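## Task

Turn the two calendar cubes so the front face (the one bearing the month's name, toward the robot) shows 23, both digits the right way up, with each cube resting flat in the tray on its own; then release everything and pull the grippers away.

## Robot and tools

Robot: two 7-joint arms, left_arm and right_arm, each with a parallel two-finger gripper. The names are just labels; they do not match the left or right side of any picture.

Frame: every printed hand pose uses one scene frame. Its origin sits on the table surface midway between the arms, +z is up, +x reaches out over the table, and left_arm stands on the +y side. Positions are in metres; orientation is a quaternion in w,x,y,z order. The printed hand point is the spot between the closed finger pads; it may be somewhat off from reality, more so when the arm is stretched far. Fingers extend along the gripper's +z and open along its y. Closed fingertips stick out about 19 mm past that point, open ones about 6 mm. Closing pushes the tips roughly 13 mm further out, so keep that clearance over the table or tray.

execute_actions takes "actions": a list with zero or one item, plus an optional "pictures" boolean (images are sent by default). An empty list only reports the state. An item with "rows" (1 to 15 rows) and "steps" (1 to 15, default 15) is a motion; each step lasts 1/30 s, row k is used on step k and the final row repeats if steps outnumber rows. An item with only "steps" (up to 300) is a wait that sends nothing new. A refused call moves nothing.

Each row is one flat list of 18 numbers covering both arms, always all 18 even if one arm stays still: left_arm's 7 joint targets, its gripper position, its gripper speed, then the same nine for right_arm. Joint numbers are absolute target angles in radians, in the same order as the Joint positions line: waist, shoulder, upper arm roll, elbow, forearm roll, wrist pitch, wrist roll. Stated ranges: waist, upper arm roll, forearm roll and wrist roll -69.115 to 69.115; shoulder -2.250 to 2.250; elbow -2.580 to 2.580; wrist pitch -2.100 to 2.100. The true end of a joint may differ by up to 0.013 rad either way. A target more than 0.013 rad beyond a stated end, and further out than the current angle, gets the call refused; a target past the true end is clipped there and a "joint sent to its limit" line appears (possibly describing an earlier, still-running motion). Missing that line does not prove more travel exists.

Motion is limited: per step the sent target stays within 0.304 rad of the measured angle for the first four joints and 0.266 rad for the last three, and targets that would shift the hand over 70 mm from where it is are shrunk toward the current angles. Joints start and stop together; a reversal halts them together. After big moves the arm may still be travelling when the result arrives, and it keeps heading to the last row sent while you think or wait, until everything nearly stops or a step is HELD.

Gripper numbers range over [-1, 1]. Position is an absolute opening: +1 is 85 mm wide, 0 about 41 mm, pads touch near -0.8, and -1 closes until blocked. Speed sets the rate: about 20 mm/s at -1, 85 at 0, 150 at +1. Grip force is fixed by the arm, roughly 190-235 N per pad. To hold firmly, send -1 and keep sending it. For a gentler hold, open, then command a width just under the object's; each extra millimetre squeezes more. To release, command wider than the object. To leave a gripper unchanged, repeat its previous two numbers, since 0 is a real command. Stopped fingers stay put until the position changes by 0.01 or more, but close further on their own (not past the command) if the object slips or is lost. position_measured_pct is about 50 - 50 x position, so 0 means wide open; stopping under about 90 short of the command means something is held or blocking, around 90 means the pads met on nothing or on something very thin.

Results: the state line gives each arm's hand position and quaternion, then Joint positions and Joint velocities (rad, rad/s) and joint torques, one block per arm. Torques carry a fixed per-arm offset, scale and noise. "joint command not followed" means a clearance check altered or blocked joint targets on some steps; other parts of the row still ran. HELD marks steps whose row was partly or wholly not sent. MOTOR HOT appears from 60 °C; at 75 °C an OVER-TEMPERATURE FAULT lets that arm sag until it cools, so avoid long loaded holds.

zoom_image takes "camera" (cam_head_left, cam_head_right, cam_high, cam_low, cam_left_wrist, cam_right_wrist) and "region" [x0, y0, x1, y1] in pixels of that camera's latest 672x504 image, top-left origin, at most 504 by 504.

finished_scene takes "scene" (1 or 2), ends that scene for good, reports success and gives the next task. Answering with no tool call ends everything.

Avoid: knocking cubes or anything else off the table (instant failure), dropping or slamming cubes, shoving hard, and arms colliding or pressing each other. Contact torque reaching a joint's load limit (50.2 N m for the first four joints, 31.6 for the last three, held weight included) freezes that arm for 10 s. Brief outside tugs on held parts or loose objects can happen. Finish with both cubes settled in the tray, grippers open and moved away; faster, smoother work is better.

Each tool is called after "Request:" as a command line: name --argument value for each argument, lists and objects as JSON in quotes; but a table of rows of numbers goes row by row, as --pt "numbers of a row", without its own name.

## Session

I'll start by looking at the current state.

Request:
execute_actions --actions '[]'

Scene clock: 0.00 s of 7600.00 s.
left_arm: end_effector_position=(+0.6362, -0.1850, +0.2986) position_measured_pct=0.0 end_effector_quat_wxyz=(+0.397, +0.241, +0.662, -0.589) | right_arm: end_effector_position=(+0.6485, -0.5047, +0.1722) position_measured_pct=0.0 end_effector_quat_wxyz=(+0.108, +0.523, +0.803, -0.266)
Joint positions: left_arm=[ 0.126  1.293  0.948  1.076  1.147  0.638 -0.041] | right_arm=[0.005 1.292 0.432 0.215 0.156 1.794 0.416]
Joint velocities: left_arm=[ 0.     0.001 -0.003 -0.    -0.001 -0.    -0.   ] | right_arm=[ 0.001 -0.     0.    -0.002  0.    -0.    -0.   ]
Joint torques (N m, as the joint torque sensors report them, + toward a larger angle): no reading

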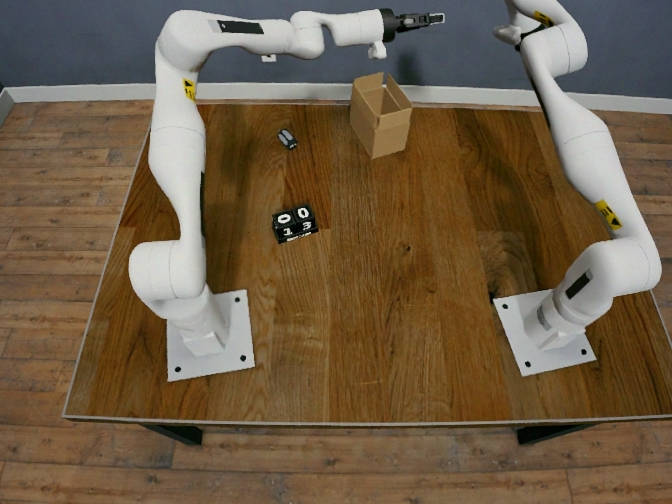

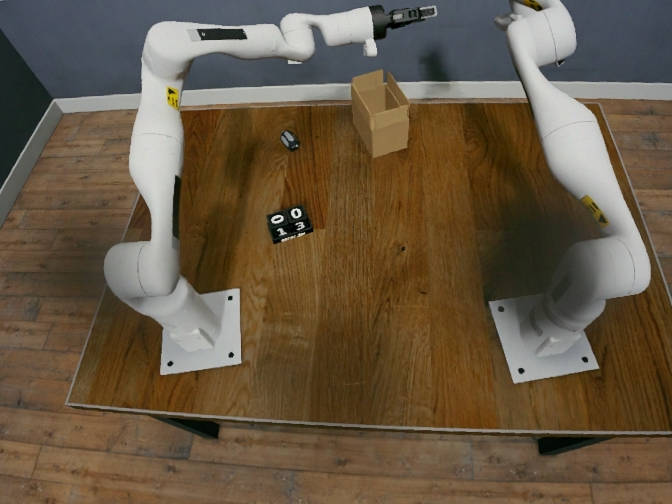

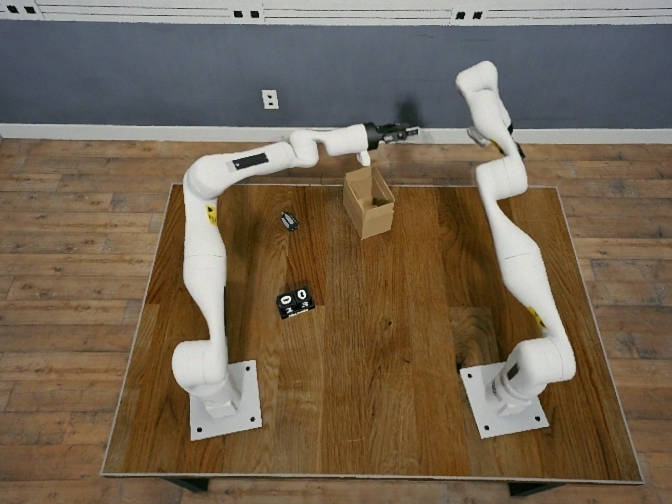

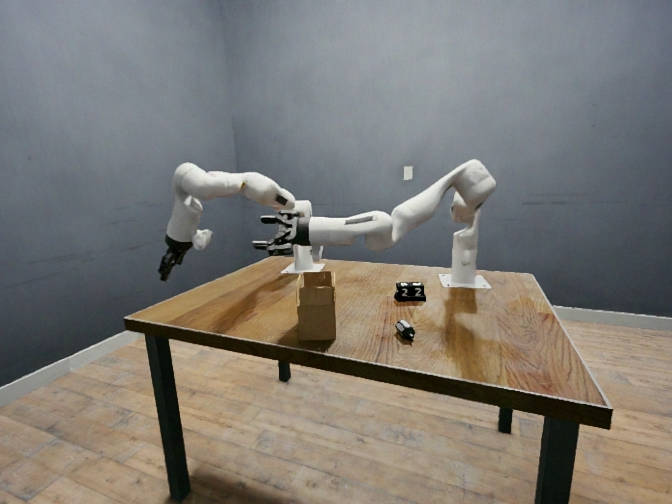

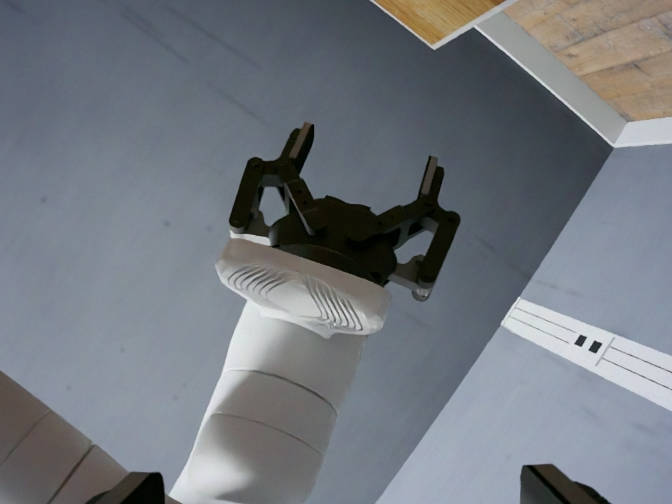

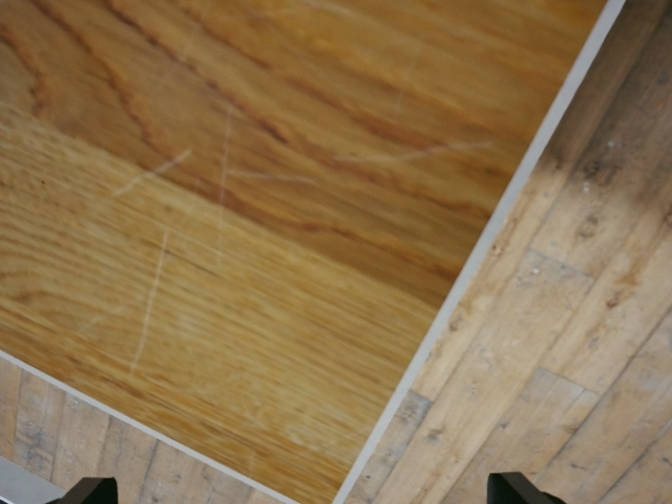

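Request:
zoom_image --camera "cam_head_left" --region '[250, 190, 340, 260]'

Request:
zoom_image --camera "cam_low" --region '[370, 265, 450, 320]'

Request:
zoom_image --camera "cam_high" --region '[255, 270, 335, 335]'

Region (250, 190, 340, 260) of cam_head_left's 672x504 image, scaled by 5.600, with more detail than that image has.

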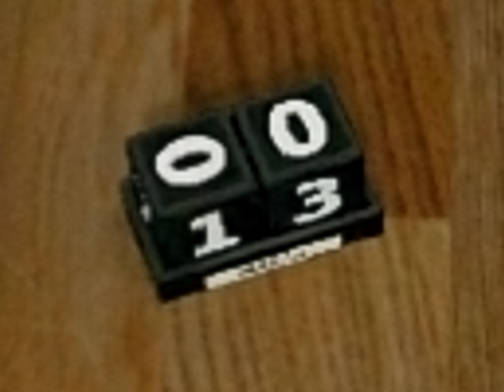

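Region (370, 265, 450, 320) of cam_low's 672x504 image, scaled by 6.300, with more detail than that image has; it fills the top 346 rows of this view, and the rest is white.

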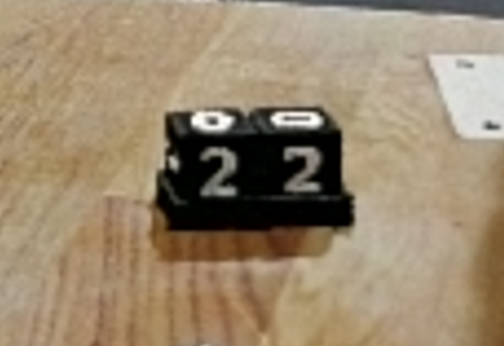

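Region (255, 270, 335, 335) of cam_high's 672x504 image, scaled by 6.300, with more detail than that image has; it fills the top 410 rows of this view, and the rest is white.

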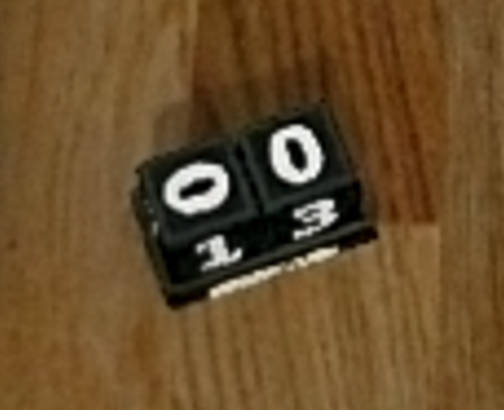

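Request:
execute_actions --actions '[{"rows": [[0.4, 0.55, 0.5, 1.5, 0.6, 0.65, 0.4, 1, 0, 0.005, 0.15, 0.432, 0.215, 0.156, 1.794, 0.416, 1, 0]], "steps": 15}]' --pictures false

Scene clock: 120.50 s of 7600.00 s.
left_arm: end_effector_position=(+0.4390, -0.2292, +0.2306) position_measured_pct=0.0 end_effector_quat_wxyz=(+0.247, +0.457, +0.727, -0.449) | right_arm: end_effector_position=(+0.6518, -0.5037, +0.3765) position_measured_pct=0.0 end_effector_quat_wxyz=(+0.214, +0.560, +0.784, -0.161)
Joint positions: left_arm=[0.327 0.937 0.641 1.372 0.852 0.647 0.245] | right_arm=[0.005 0.981 0.432 0.216 0.156 1.794 0.416]
Joint velocities: left_arm=[ 0.414 -1.333 -0.805  0.748 -1.168  0.028  0.889] | right_arm=[ 0.    -0.757  0.001 -0.003  0.002 -0.001 -0.001]
Joint torques (N m, as the joint torque sensors report them, + toward a larger angle): left_arm=[ -3.51 -25.13   7.47  -9.24   1.55   0.99   0.2 ] | right_arm=[  0.71 -25.01   2.12  -8.63   1.07  -0.23  -0.24]
Steps of this call (steps 1 to 90: nothing new was sent; then 117.00 s passed at rest; steps 91 to 105: all 15 steps of this action). Readings (joint positions | what the end effector reports):
91: left_arm=[0.127 1.292 0.947 1.077 1.147 0.638 -0.040] | right_arm=[0.005 1.290 0.432 0.215 0.156 1.794 0.416] | left_arm position_measured_pct=0.0 | right_arm position_measured_pct=0.0
92: left_arm=[0.131 1.285 0.941 1.082 1.143 0.637 -0.036] | right_arm=[0.005 1.285 0.431 0.216 0.156 1.794 0.416] | left_arm position_measured_pct=0.0 | right_arm position_measured_pct=0.0
94: left_arm=[0.155 1.254 0.913 1.107 1.121 0.638 -0.013] | right_arm=[0.005 1.257 0.431 0.218 0.155 1.794 0.416] | left_arm position_measured_pct=0.0 | right_arm position_measured_pct=0.0
98: left_arm=[0.220 1.167 0.832 1.190 1.048 0.641 0.059] | right_arm=[0.005 1.158 0.431 0.217 0.156 1.794 0.416] | left_arm position_measured_pct=0.0 | right_arm position_measured_pct=0.0
105: the state above

Request:
execute_actions --actions '[{"rows": [[0.626, 0.112, 0.0, 2.04, 0.0, 0.99, 0.784, 1, 0, 0.005, 0.15, 0.432, 0.215, 0.156, 1.794, 0.416, 1, 0]], "steps": 15}]' --pictures false

Request:
execute_actions --actions '[{"steps": 30}]'

Scene clock: 123.63 s of 7600.00 s.
left_arm: end_effector_position=(+0.2887, -0.0115, +0.2525) position_measured_pct=0.0 end_effector_quat_wxyz=(+0.125, +0.588, +0.786, -0.143) | right_arm: end_effector_position=(+0.3743, -0.5543, +0.8316) position_measured_pct=0.0 end_effector_quat_wxyz=(+0.467, +0.592, +0.644, +0.132)
Joint positions: left_arm=[0.555 0.269 0.204 1.804 0.333 0.873 0.643] | right_arm=[0.005 0.15  0.432 0.215 0.156 1.794 0.416]
Joint velocities: left_arm=[ 0.22  -0.487 -0.644  0.744 -0.728  0.368  0.444] | right_arm=[-0.001 -0.001  0.     0.001  0.001 -0.    -0.001]
Joint torques (N m, as the joint torque sensors report them, + toward a larger angle): left_arm=[ -0.31 -13.16   1.87  -8.54   0.41  -0.23  -0.05] | right_arm=[ 0.54 -7.63  0.74 -5.44  0.14 -2.28 -0.23]
Steps of this call (steps 1 to 60: the robot went on to your last target; steps 61 to 79: nothing new was sent; steps 80 to 94: all 15 steps of this action). Readings (joint positions | what the end effector reports):
80: left_arm=[0.401 0.549 0.499 1.501 0.599 0.651 0.401] | right_arm=[0.005 0.150 0.432 0.215 0.156 1.794 0.416] | left_arm position_measured_pct=0.0 | right_arm position_measured_pct=0.0
81: left_arm=[0.406 0.542 0.493 1.506 0.595 0.654 0.405] | right_arm=[0.005 0.150 0.432 0.215 0.156 1.794 0.416] | left_arm position_measured_pct=0.0 | right_arm position_measured_pct=0.0
83: left_arm=[0.429 0.511 0.466 1.533 0.572 0.677 0.428] | right_arm=[0.005 0.150 0.432 0.215 0.156 1.794 0.416] | left_arm position_measured_pct=0.0 | right_arm position_measured_pct=0.0
87: left_arm=[0.490 0.411 0.373 1.629 0.488 0.762 0.512] | right_arm=[0.005 0.150 0.432 0.215 0.156 1.794 0.416] | left_arm position_measured_pct=0.0 | right_arm position_measured_pct=0.0
94: the state above

Scene clock: 124.63 s of 7600.00 s.
left_arm: end_effector_position=(+0.2265, +0.1663, +0.2190) position_measured_pct=0.0 end_effector_quat_wxyz=(-0.000, +0.570, +0.821, -0.000) | right_arm: end_effector_position=(+0.3743, -0.5543, +0.8316) position_measured_pct=0.0 end_effector_quat_wxyz=(+0.467, +0.592, +0.644, +0.132)
Joint positions: left_arm=[0.626 0.112 0.    2.04  0.    0.99  0.784] | right_arm=[0.005 0.15  0.432 0.215 0.156 1.794 0.416]
Joint velocities: left_arm=[ 0.    -0.001 -0.001 -0.     0.     0.     0.001] | right_arm=[-0.    -0.001  0.001 -0.001  0.001  0.    -0.   ]
Joint torques (N m, as the joint torque sensors report them, + toward a larger angle): left_arm=[-0.72 -9.27  0.49 -7.17 -0.38  0.22  0.2 ] | right_arm=[ 0.4  -7.62  0.82 -5.44  0.06 -2.27 -0.2 ]
Steps of this call (steps 1 to 30: the robot went on to your last target). Readings (joint positions | what the end effector reports):
1: left_arm=[0.562 0.253 0.183 1.829 0.308 0.885 0.658] | right_arm=[0.005 0.150 0.432 0.215 0.156 1.794 0.416] | left_arm position_measured_pct=0.0 | right_arm position_measured_pct=0.0
2: left_arm=[0.569 0.237 0.162 1.853 0.280 0.897 0.672] | right_arm=[0.005 0.150 0.432 0.215 0.156 1.794 0.416] | left_arm position_measured_pct=0.0 | right_arm position_measured_pct=0.0
4: left_arm=[0.584 0.206 0.122 1.900 0.217 0.921 0.700] | right_arm=[0.005 0.150 0.432 0.215 0.156 1.794 0.416] | left_arm position_measured_pct=0.0 | right_arm position_measured_pct=0.0
8: left_arm=[0.611 0.146 0.043 1.990 0.077 0.965 0.754] | right_arm=[0.005 0.150 0.432 0.215 0.156 1.794 0.416] | left_arm position_measured_pct=0.0 | right_arm position_measured_pct=0.0
30: the state above
All arms were judged still, so your last target was given up. Only a new action makes them travel on or press farther. Fingers that are still opening or closing keep moving.

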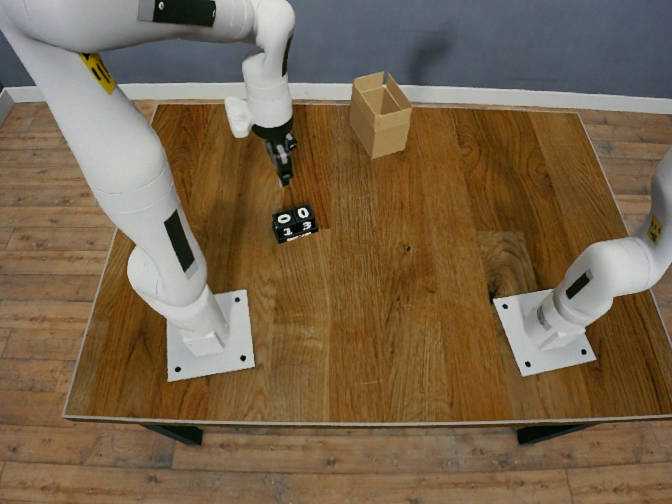

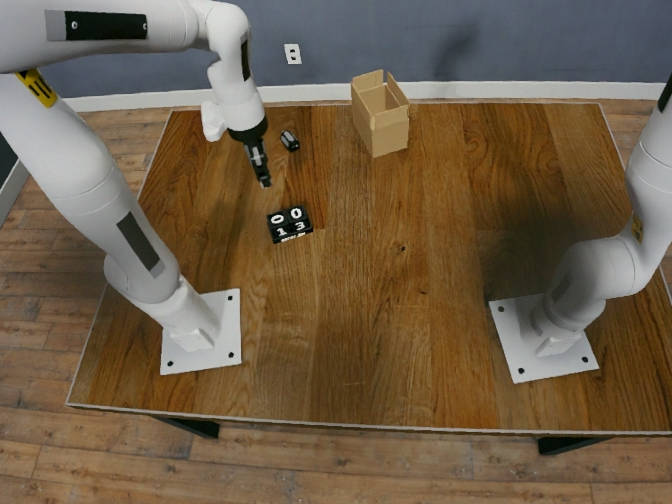

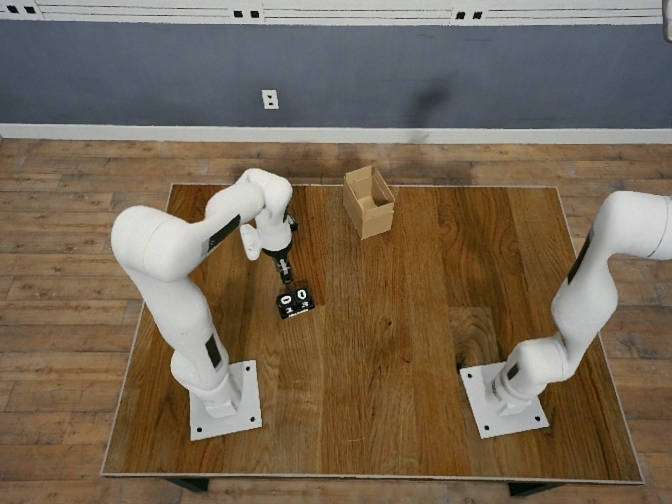

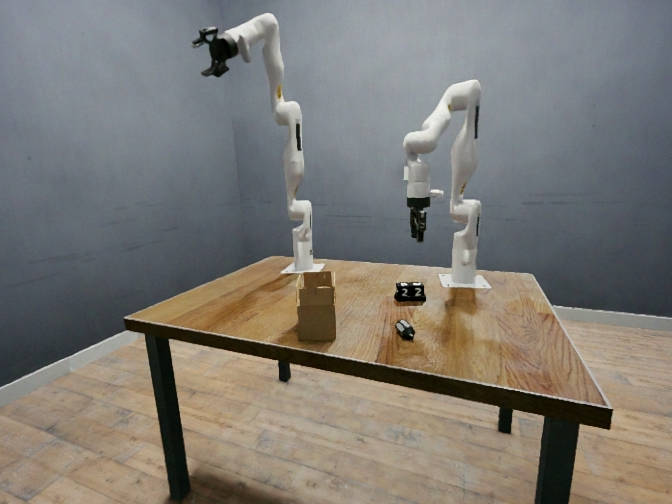

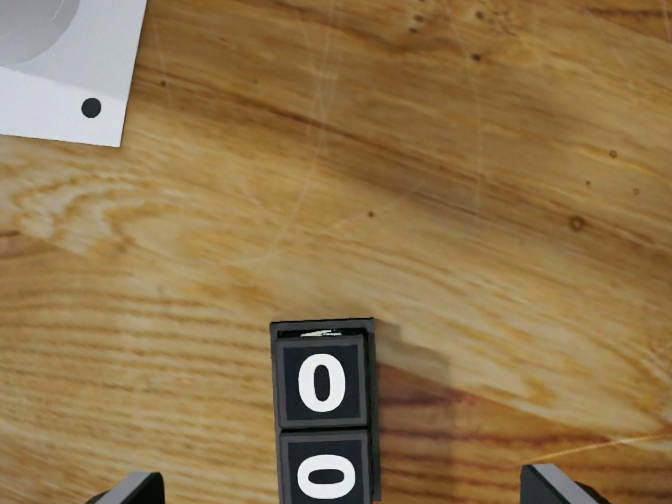

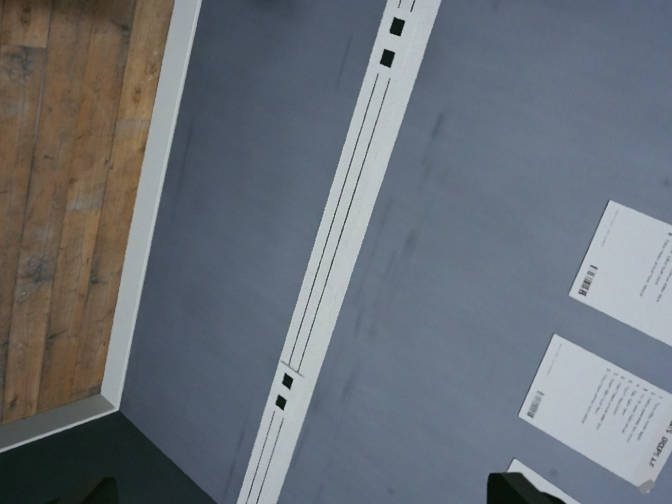

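Request:
zoom_image --camera "cam_left_wrist" --region '[84, 252, 588, 504]'

Region (84, 252, 588, 504) of cam_left_wrist's 672x504 image, scaled by 1.000.

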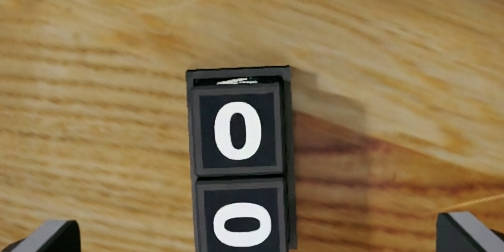

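Request:
zoom_image --camera "cam_left_wrist" --region '[240, 300, 410, 504]'

Region (240, 300, 410, 504) of cam_left_wrist's 672x504 image, scaled by 2.471.

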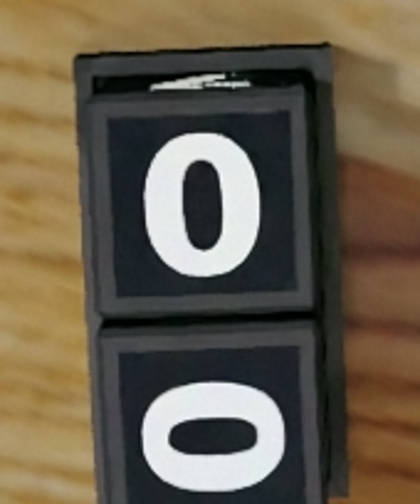

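Request:
execute_actions --actions '[{"rows": [[0.655, 0.299, 0.0, 2.221, 0.0, 0.6216, 0.838, 1, 0, 0.005, 0.15, 0.432, 0.215, 0.156, 1.794, 0.416, 1, 0]], "steps": 15}]' --pictures false

Request:
execute_actions --actions '[{"steps": 20}]'

Scene clock: 163.90 s of 7600.00 s.
left_arm: end_effector_position=(+0.2206, +0.1595, +0.1217) position_measured_pct=0.0 end_effector_quat_wxyz=(+0.002, +0.560, +0.829, +0.000) | right_arm: end_effector_position=(+0.3743, -0.5543, +0.8316) position_measured_pct=0.0 end_effector_quat_wxyz=(+0.467, +0.592, +0.644, +0.132)
Joint positions: left_arm=[0.654 0.294 0.    2.22  0.    0.623 0.838] | right_arm=[0.005 0.15  0.432 0.215 0.156 1.794 0.416]
Joint velocities: left_arm=[ 0.006  0.034 -0.002  0.01  -0.002 -0.033  0.001] | right_arm=[ 0.001 -0.001 -0.     0.    -0.002 -0.    -0.001]
Joint torques (N m, as the joint torque sensors report them, + toward a larger angle): left_arm=[ -0.53 -10.15   0.61  -4.9   -0.43   0.37   0.17] | right_arm=[ 0.44 -7.68  0.72 -5.48  0.07 -2.31 -0.28]
Steps of this call (steps 1 to 90: nothing new was sent; then 35.77 s passed at rest; steps 91 to 105: all 15 steps of this action). Readings (joint positions | what the end effector reports):
91: left_arm=[0.626 0.113 -0.000 2.041 -0.000 0.989 0.784] | right_arm=[0.005 0.150 0.432 0.215 0.156 1.794 0.416] | left_arm position_measured_pct=0.0 | right_arm position_measured_pct=0.0
92: left_arm=[0.627 0.120 -0.000 2.045 -0.000 0.981 0.786] | right_arm=[0.005 0.150 0.432 0.215 0.156 1.794 0.416] | left_arm position_measured_pct=0.0 | right_arm position_measured_pct=0.0
94: left_arm=[0.632 0.150 -0.000 2.071 -0.000 0.943 0.793] | right_arm=[0.005 0.150 0.432 0.215 0.156 1.794 0.416] | left_arm position_measured_pct=0.0 | right_arm position_measured_pct=0.0
98: left_arm=[0.644 0.228 0.000 2.151 0.000 0.793 0.817] | right_arm=[0.005 0.150 0.432 0.215 0.156 1.794 0.416] | left_arm position_measured_pct=0.0 | right_arm position_measured_pct=0.0
105: the state above

Scene clock: 164.57 s of 7600.00 s.
left_arm: end_effector_position=(+0.2197, +0.1596, +0.1200) position_measured_pct=0.0 end_effector_quat_wxyz=(+0.000, +0.560, +0.828, +0.000) | right_arm: end_effector_position=(+0.3743, -0.5543, +0.8316) position_measured_pct=0.0 end_effector_quat_wxyz=(+0.467, +0.592, +0.644, +0.132)
Joint positions: left_arm=[ 0.655  0.299  0.     2.221 -0.     0.622  0.838] | right_arm=[0.005 0.15  0.432 0.215 0.156 1.794 0.416]
Joint velocities: left_arm=[ 0.     0.    -0.002 -0.    -0.001  0.    -0.   ] | right_arm=[ 0.     0.    -0.001  0.002  0.     0.     0.002]
Joint torques (N m, as the joint torque sensors report them, + toward a larger angle): left_arm=[ -0.72 -10.87   0.5   -5.04  -0.46   0.09   0.26] | right_arm=[ 0.43 -7.72  0.75 -5.49  0.14 -2.31 -0.24]
Steps of this call (steps 1 to 15: the robot went on to your last target; steps 16 to 20: nothing new was sent). Readings (joint positions | what the end effector reports):
1: left_arm=[0.654 0.295 0.000 2.220 0.000 0.622 0.838] | right_arm=[0.005 0.150 0.432 0.215 0.156 1.794 0.416] | left_arm position_measured_pct=0.0 | right_arm position_measured_pct=0.0
2: left_arm=[0.654 0.296 0.000 2.221 0.000 0.622 0.838] | right_arm=[0.005 0.150 0.432 0.215 0.156 1.794 0.416] | left_arm position_measured_pct=0.0 | right_arm position_measured_pct=0.0
4: left_arm=[0.655 0.297 0.000 2.221 0.000 0.622 0.838] | right_arm=[0.005 0.150 0.432 0.215 0.156 1.794 0.416] | left_arm position_measured_pct=0.0 | right_arm position_measured_pct=0.0
8: left_arm=[0.655 0.299 0.000 2.221 0.000 0.622 0.838] | right_arm=[0.005 0.150 0.432 0.215 0.156 1.794 0.416] | left_arm position_measured_pct=0.0 | right_arm position_measured_pct=0.0
20: the state above
All arms were judged still, so your last target was given up. Only a new action makes them travel on or press farther. Fingers that are still opening or closing keep moving.

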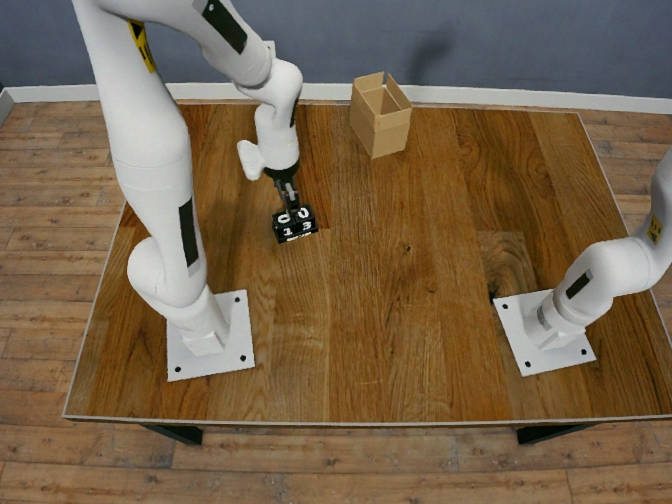

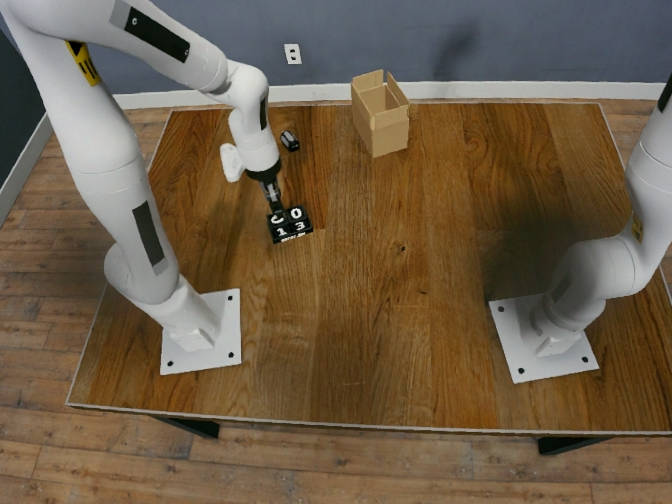

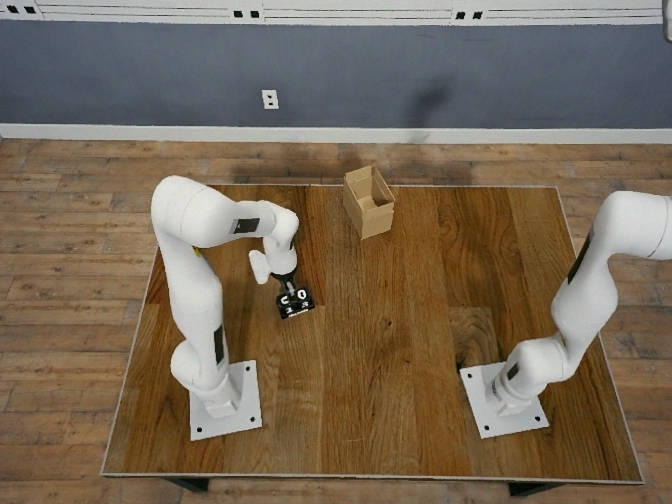

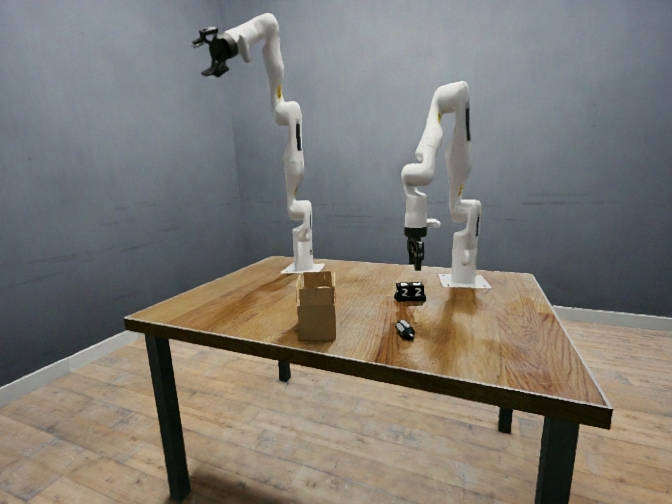

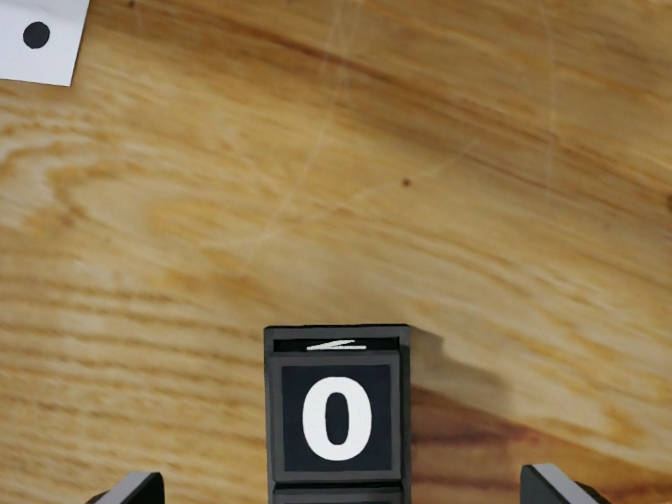

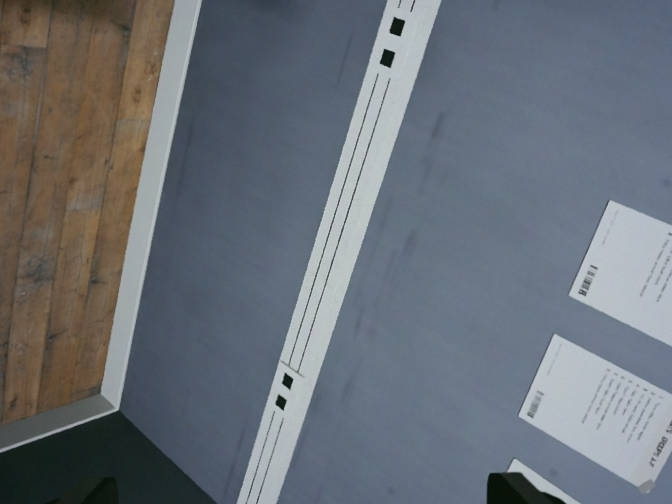

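Request:
zoom_image --camera "cam_left_wrist" --region '[230, 304, 450, 504]'

Region (230, 304, 450, 504) of cam_left_wrist's 672x504 image, scaled by 2.291; it fills the top 458 rows of this view, and the rest is white.

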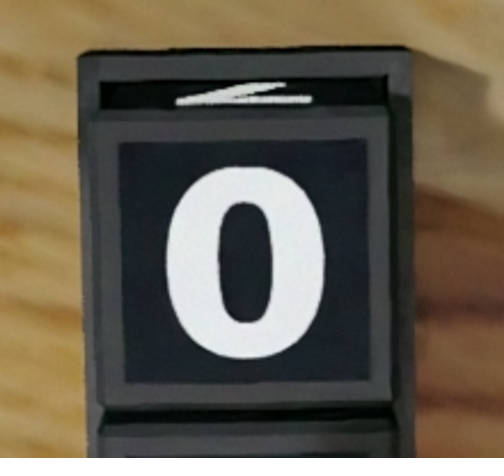

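Request:
zoom_image --camera "cam_low" --region '[370, 220, 460, 310]'

Request:
zoom_image --camera "cam_left_wrist" --region '[60, 440, 220, 504]'

Request:
zoom_image --camera "cam_left_wrist" --region '[470, 440, 630, 504]'

Region (370, 220, 460, 310) of cam_low's 672x504 image, scaled by 5.600, with more detail than that image has.

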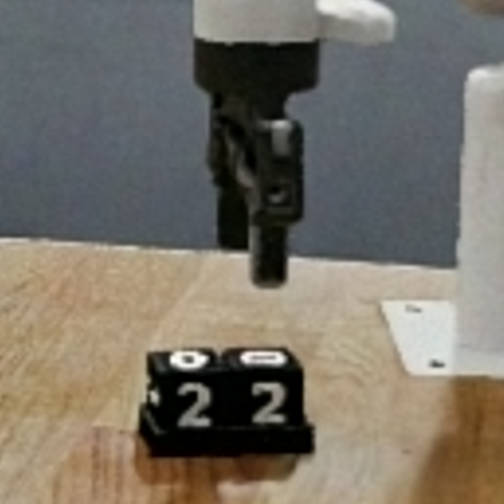

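Region (60, 440, 220, 504) of cam_left_wrist's 672x504 image, scaled by 3.150; it fills the top 202 rows of this view, and the rest is white.

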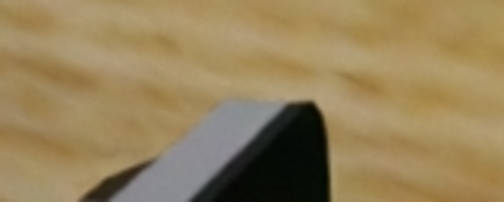

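Region (470, 440, 630, 504) of cam_left_wrist's 672x504 image, scaled by 3.150; it fills the top 202 rows of this view, and the rest is white.

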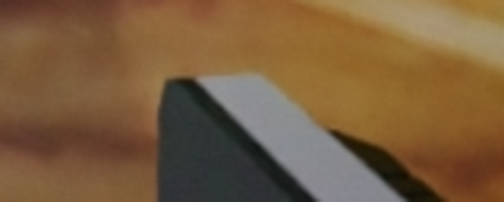

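Request:
execute_actions --actions '[{"rows": [[0.6406, 0.4057, 0.0, 2.301, 0.0, 0.4349, 0.8236, 1, 0, 0.005, 0.15, 0.432, 0.215, 0.156, 1.794, 0.416, 1, 0]], "steps": 15}]' --pictures false

Request:
execute_actions --actions '[{"steps": 12}]'

Scene clock: 212.77 s of 7600.00 s.
left_arm: end_effector_position=(+0.2145, +0.1669, +0.0754) position_measured_pct=0.0 end_effector_quat_wxyz=(+0.001, +0.560, +0.828, +0.000) | right_arm: end_effector_position=(+0.3743, -0.5543, +0.8316) position_measured_pct=0.0 end_effector_quat_wxyz=(+0.467, +0.592, +0.644, +0.132)
Joint positions: left_arm=[ 0.641  0.404 -0.     2.301 -0.     0.435  0.824] | right_arm=[0.005 0.15  0.432 0.215 0.156 1.794 0.416]
Joint velocities: left_arm=[-0.002  0.012 -0.001  0.001 -0.    -0.     0.001] | right_arm=[ 0.001 -0.     0.001  0.001 -0.001  0.    -0.001]
Joint torques (N m, as the joint torque sensors report them, + toward a larger angle): left_arm=[ -0.16 -11.27   0.89  -3.64   0.05   0.14   0.21] | right_arm=[ 0.32 -7.65  0.76 -5.46  0.09 -2.33 -0.21]
Steps of this call (steps 1 to 90: nothing new was sent; then 44.70 s passed at rest; steps 91 to 105: all 15 steps of this action). Readings (joint positions | what the end effector reports):
91: left_arm=[0.655 0.300 0.000 2.222 0.000 0.620 0.838] | right_arm=[0.005 0.150 0.432 0.215 0.156 1.794 0.416] | left_arm position_measured_pct=0.0 | right_arm position_measured_pct=0.0
92: left_arm=[0.654 0.307 0.000 2.225 0.000 0.611 0.837] | right_arm=[0.005 0.150 0.432 0.215 0.156 1.794 0.416] | left_arm position_measured_pct=0.0 | right_arm position_measured_pct=0.0
94: left_arm=[0.650 0.337 0.000 2.245 0.000 0.564 0.834] | right_arm=[0.005 0.150 0.432 0.215 0.156 1.794 0.416] | left_arm position_measured_pct=0.0 | right_arm position_measured_pct=0.0
98: left_arm=[0.642 0.398 -0.000 2.296 -0.000 0.447 0.824] | right_arm=[0.005 0.150 0.432 0.215 0.156 1.794 0.416] | left_arm position_measured_pct=0.0 | right_arm position_measured_pct=0.0
105: the state above

Scene clock: 213.17 s of 7600.00 s.
left_arm: end_effector_position=(+0.2142, +0.1671, +0.0750) position_measured_pct=0.0 end_effector_quat_wxyz=(+0.000, +0.560, +0.828, +0.000) | right_arm: end_effector_position=(+0.3743, -0.5543, +0.8316) position_measured_pct=0.0 end_effector_quat_wxyz=(+0.467, +0.592, +0.644, +0.132)
Joint positions: left_arm=[ 0.641  0.406 -0.     2.301 -0.     0.435  0.824] | right_arm=[0.005 0.15  0.432 0.215 0.156 1.794 0.416]
Joint velocities: left_arm=[-0.     0.    -0.    -0.    -0.    -0.     0.001] | right_arm=[-0.    -0.    -0.001 -0.002 -0.001  0.    -0.001]
Joint torques (N m, as the joint torque sensors report them, + toward a larger angle): left_arm=[ -0.36 -11.15   0.39  -3.14  -0.33   0.55   0.42] | right_arm=[ 0.47 -7.69  0.79 -5.49  0.11 -2.28 -0.27]
Steps of this call (steps 1 to 12: the robot went on to your last target). Readings (joint positions | what the end effector reports):
1: left_arm=[0.641 0.405 -0.000 2.301 -0.000 0.435 0.824] | right_arm=[0.005 0.150 0.432 0.215 0.156 1.794 0.416] | left_arm position_measured_pct=0.0 | right_arm position_measured_pct=0.0
2: left_arm=[0.641 0.405 -0.000 2.301 -0.000 0.435 0.824] | right_arm=[0.005 0.150 0.432 0.215 0.156 1.794 0.416] | left_arm position_measured_pct=0.0 | right_arm position_measured_pct=0.0
4: left_arm=[0.641 0.405 -0.000 2.301 -0.000 0.435 0.824] | right_arm=[0.005 0.150 0.432 0.215 0.156 1.794 0.416] | left_arm position_measured_pct=0.0 | right_arm position_measured_pct=0.0
8: left_arm=[0.641 0.406 -0.000 2.301 -0.000 0.435 0.824] | right_arm=[0.005 0.150 0.432 0.215 0.156 1.794 0.416] | left_arm position_measured_pct=0.0 | right_arm position_measured_pct=0.0
12: the state above

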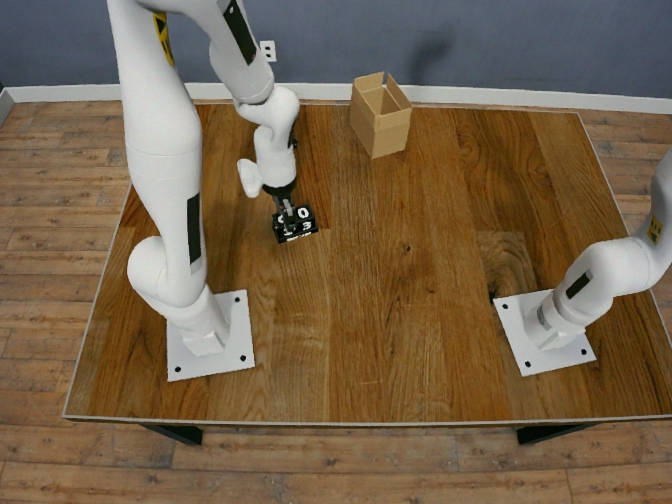

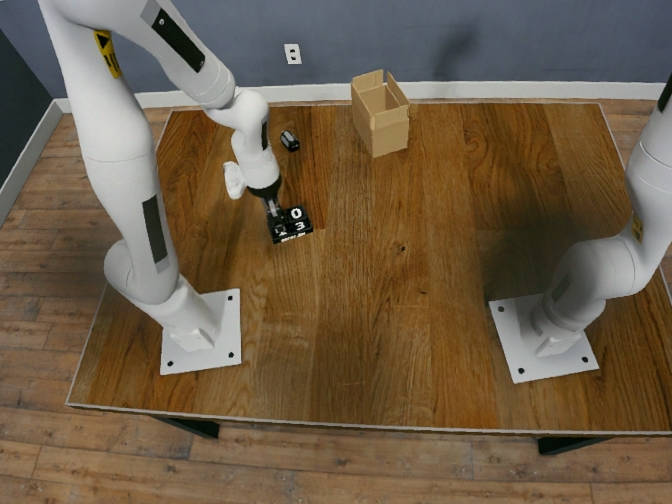

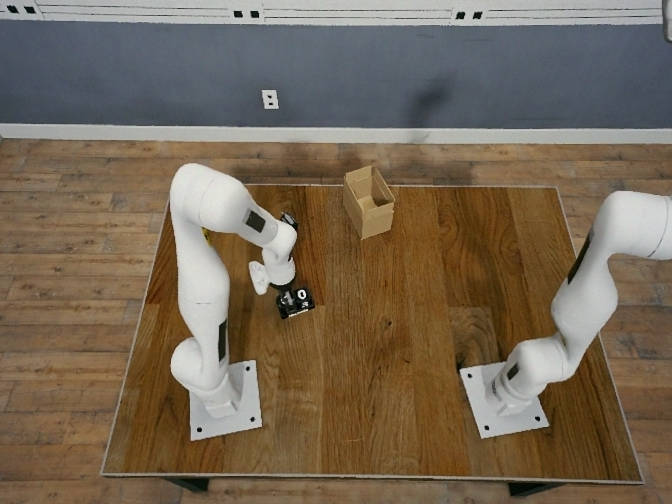

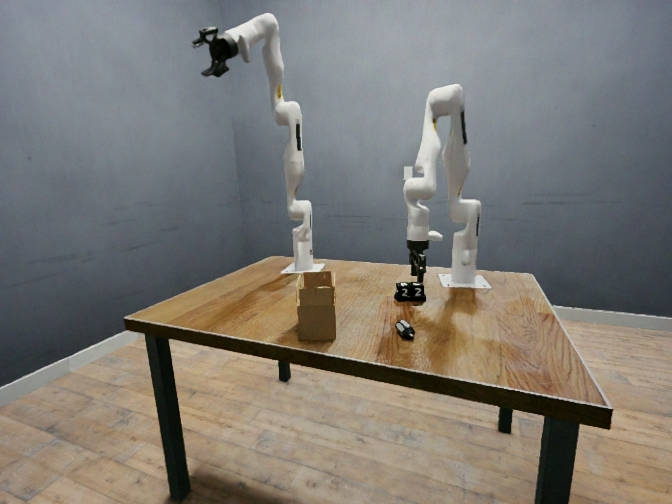

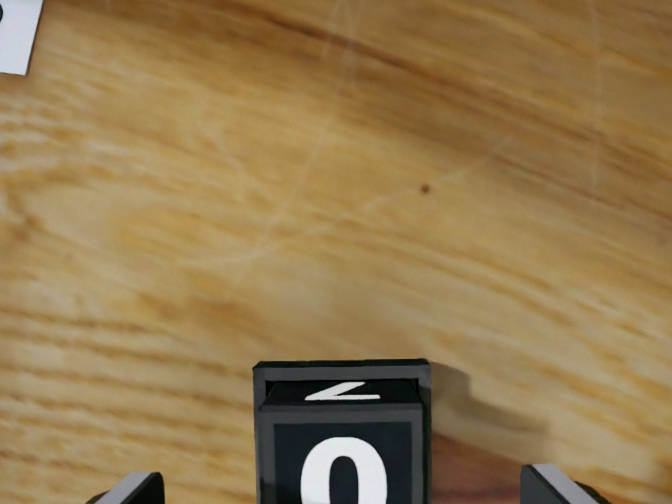

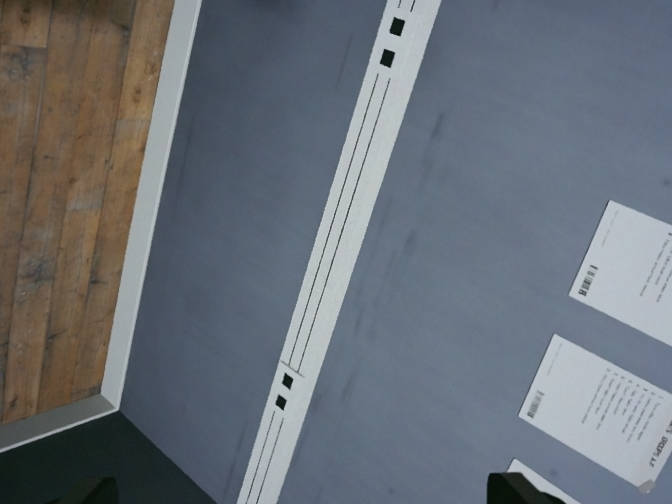

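Request:
zoom_image --camera "cam_left_wrist" --region '[230, 340, 460, 504]'

Request:
zoom_image --camera "cam_low" --region '[375, 235, 450, 310]'

Region (230, 340, 460, 504) of cam_left_wrist's 672x504 image, scaled by 2.191; it fills the top 359 rows of this view, and the rest is white.

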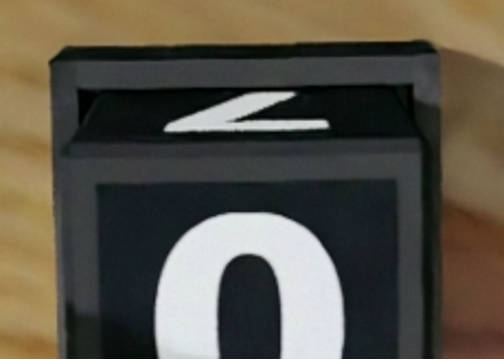

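Region (375, 235, 450, 310) of cam_low's 672x504 image, scaled by 6.720, with more detail than that image has.

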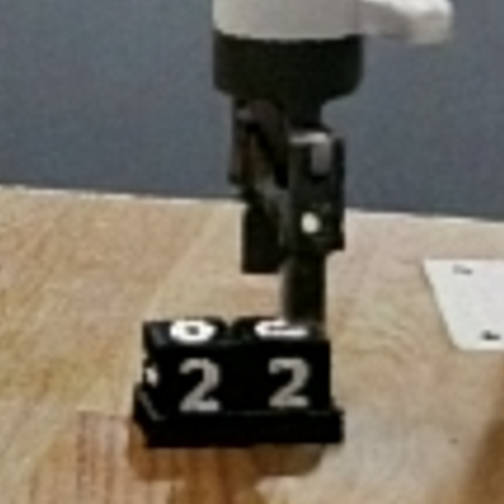

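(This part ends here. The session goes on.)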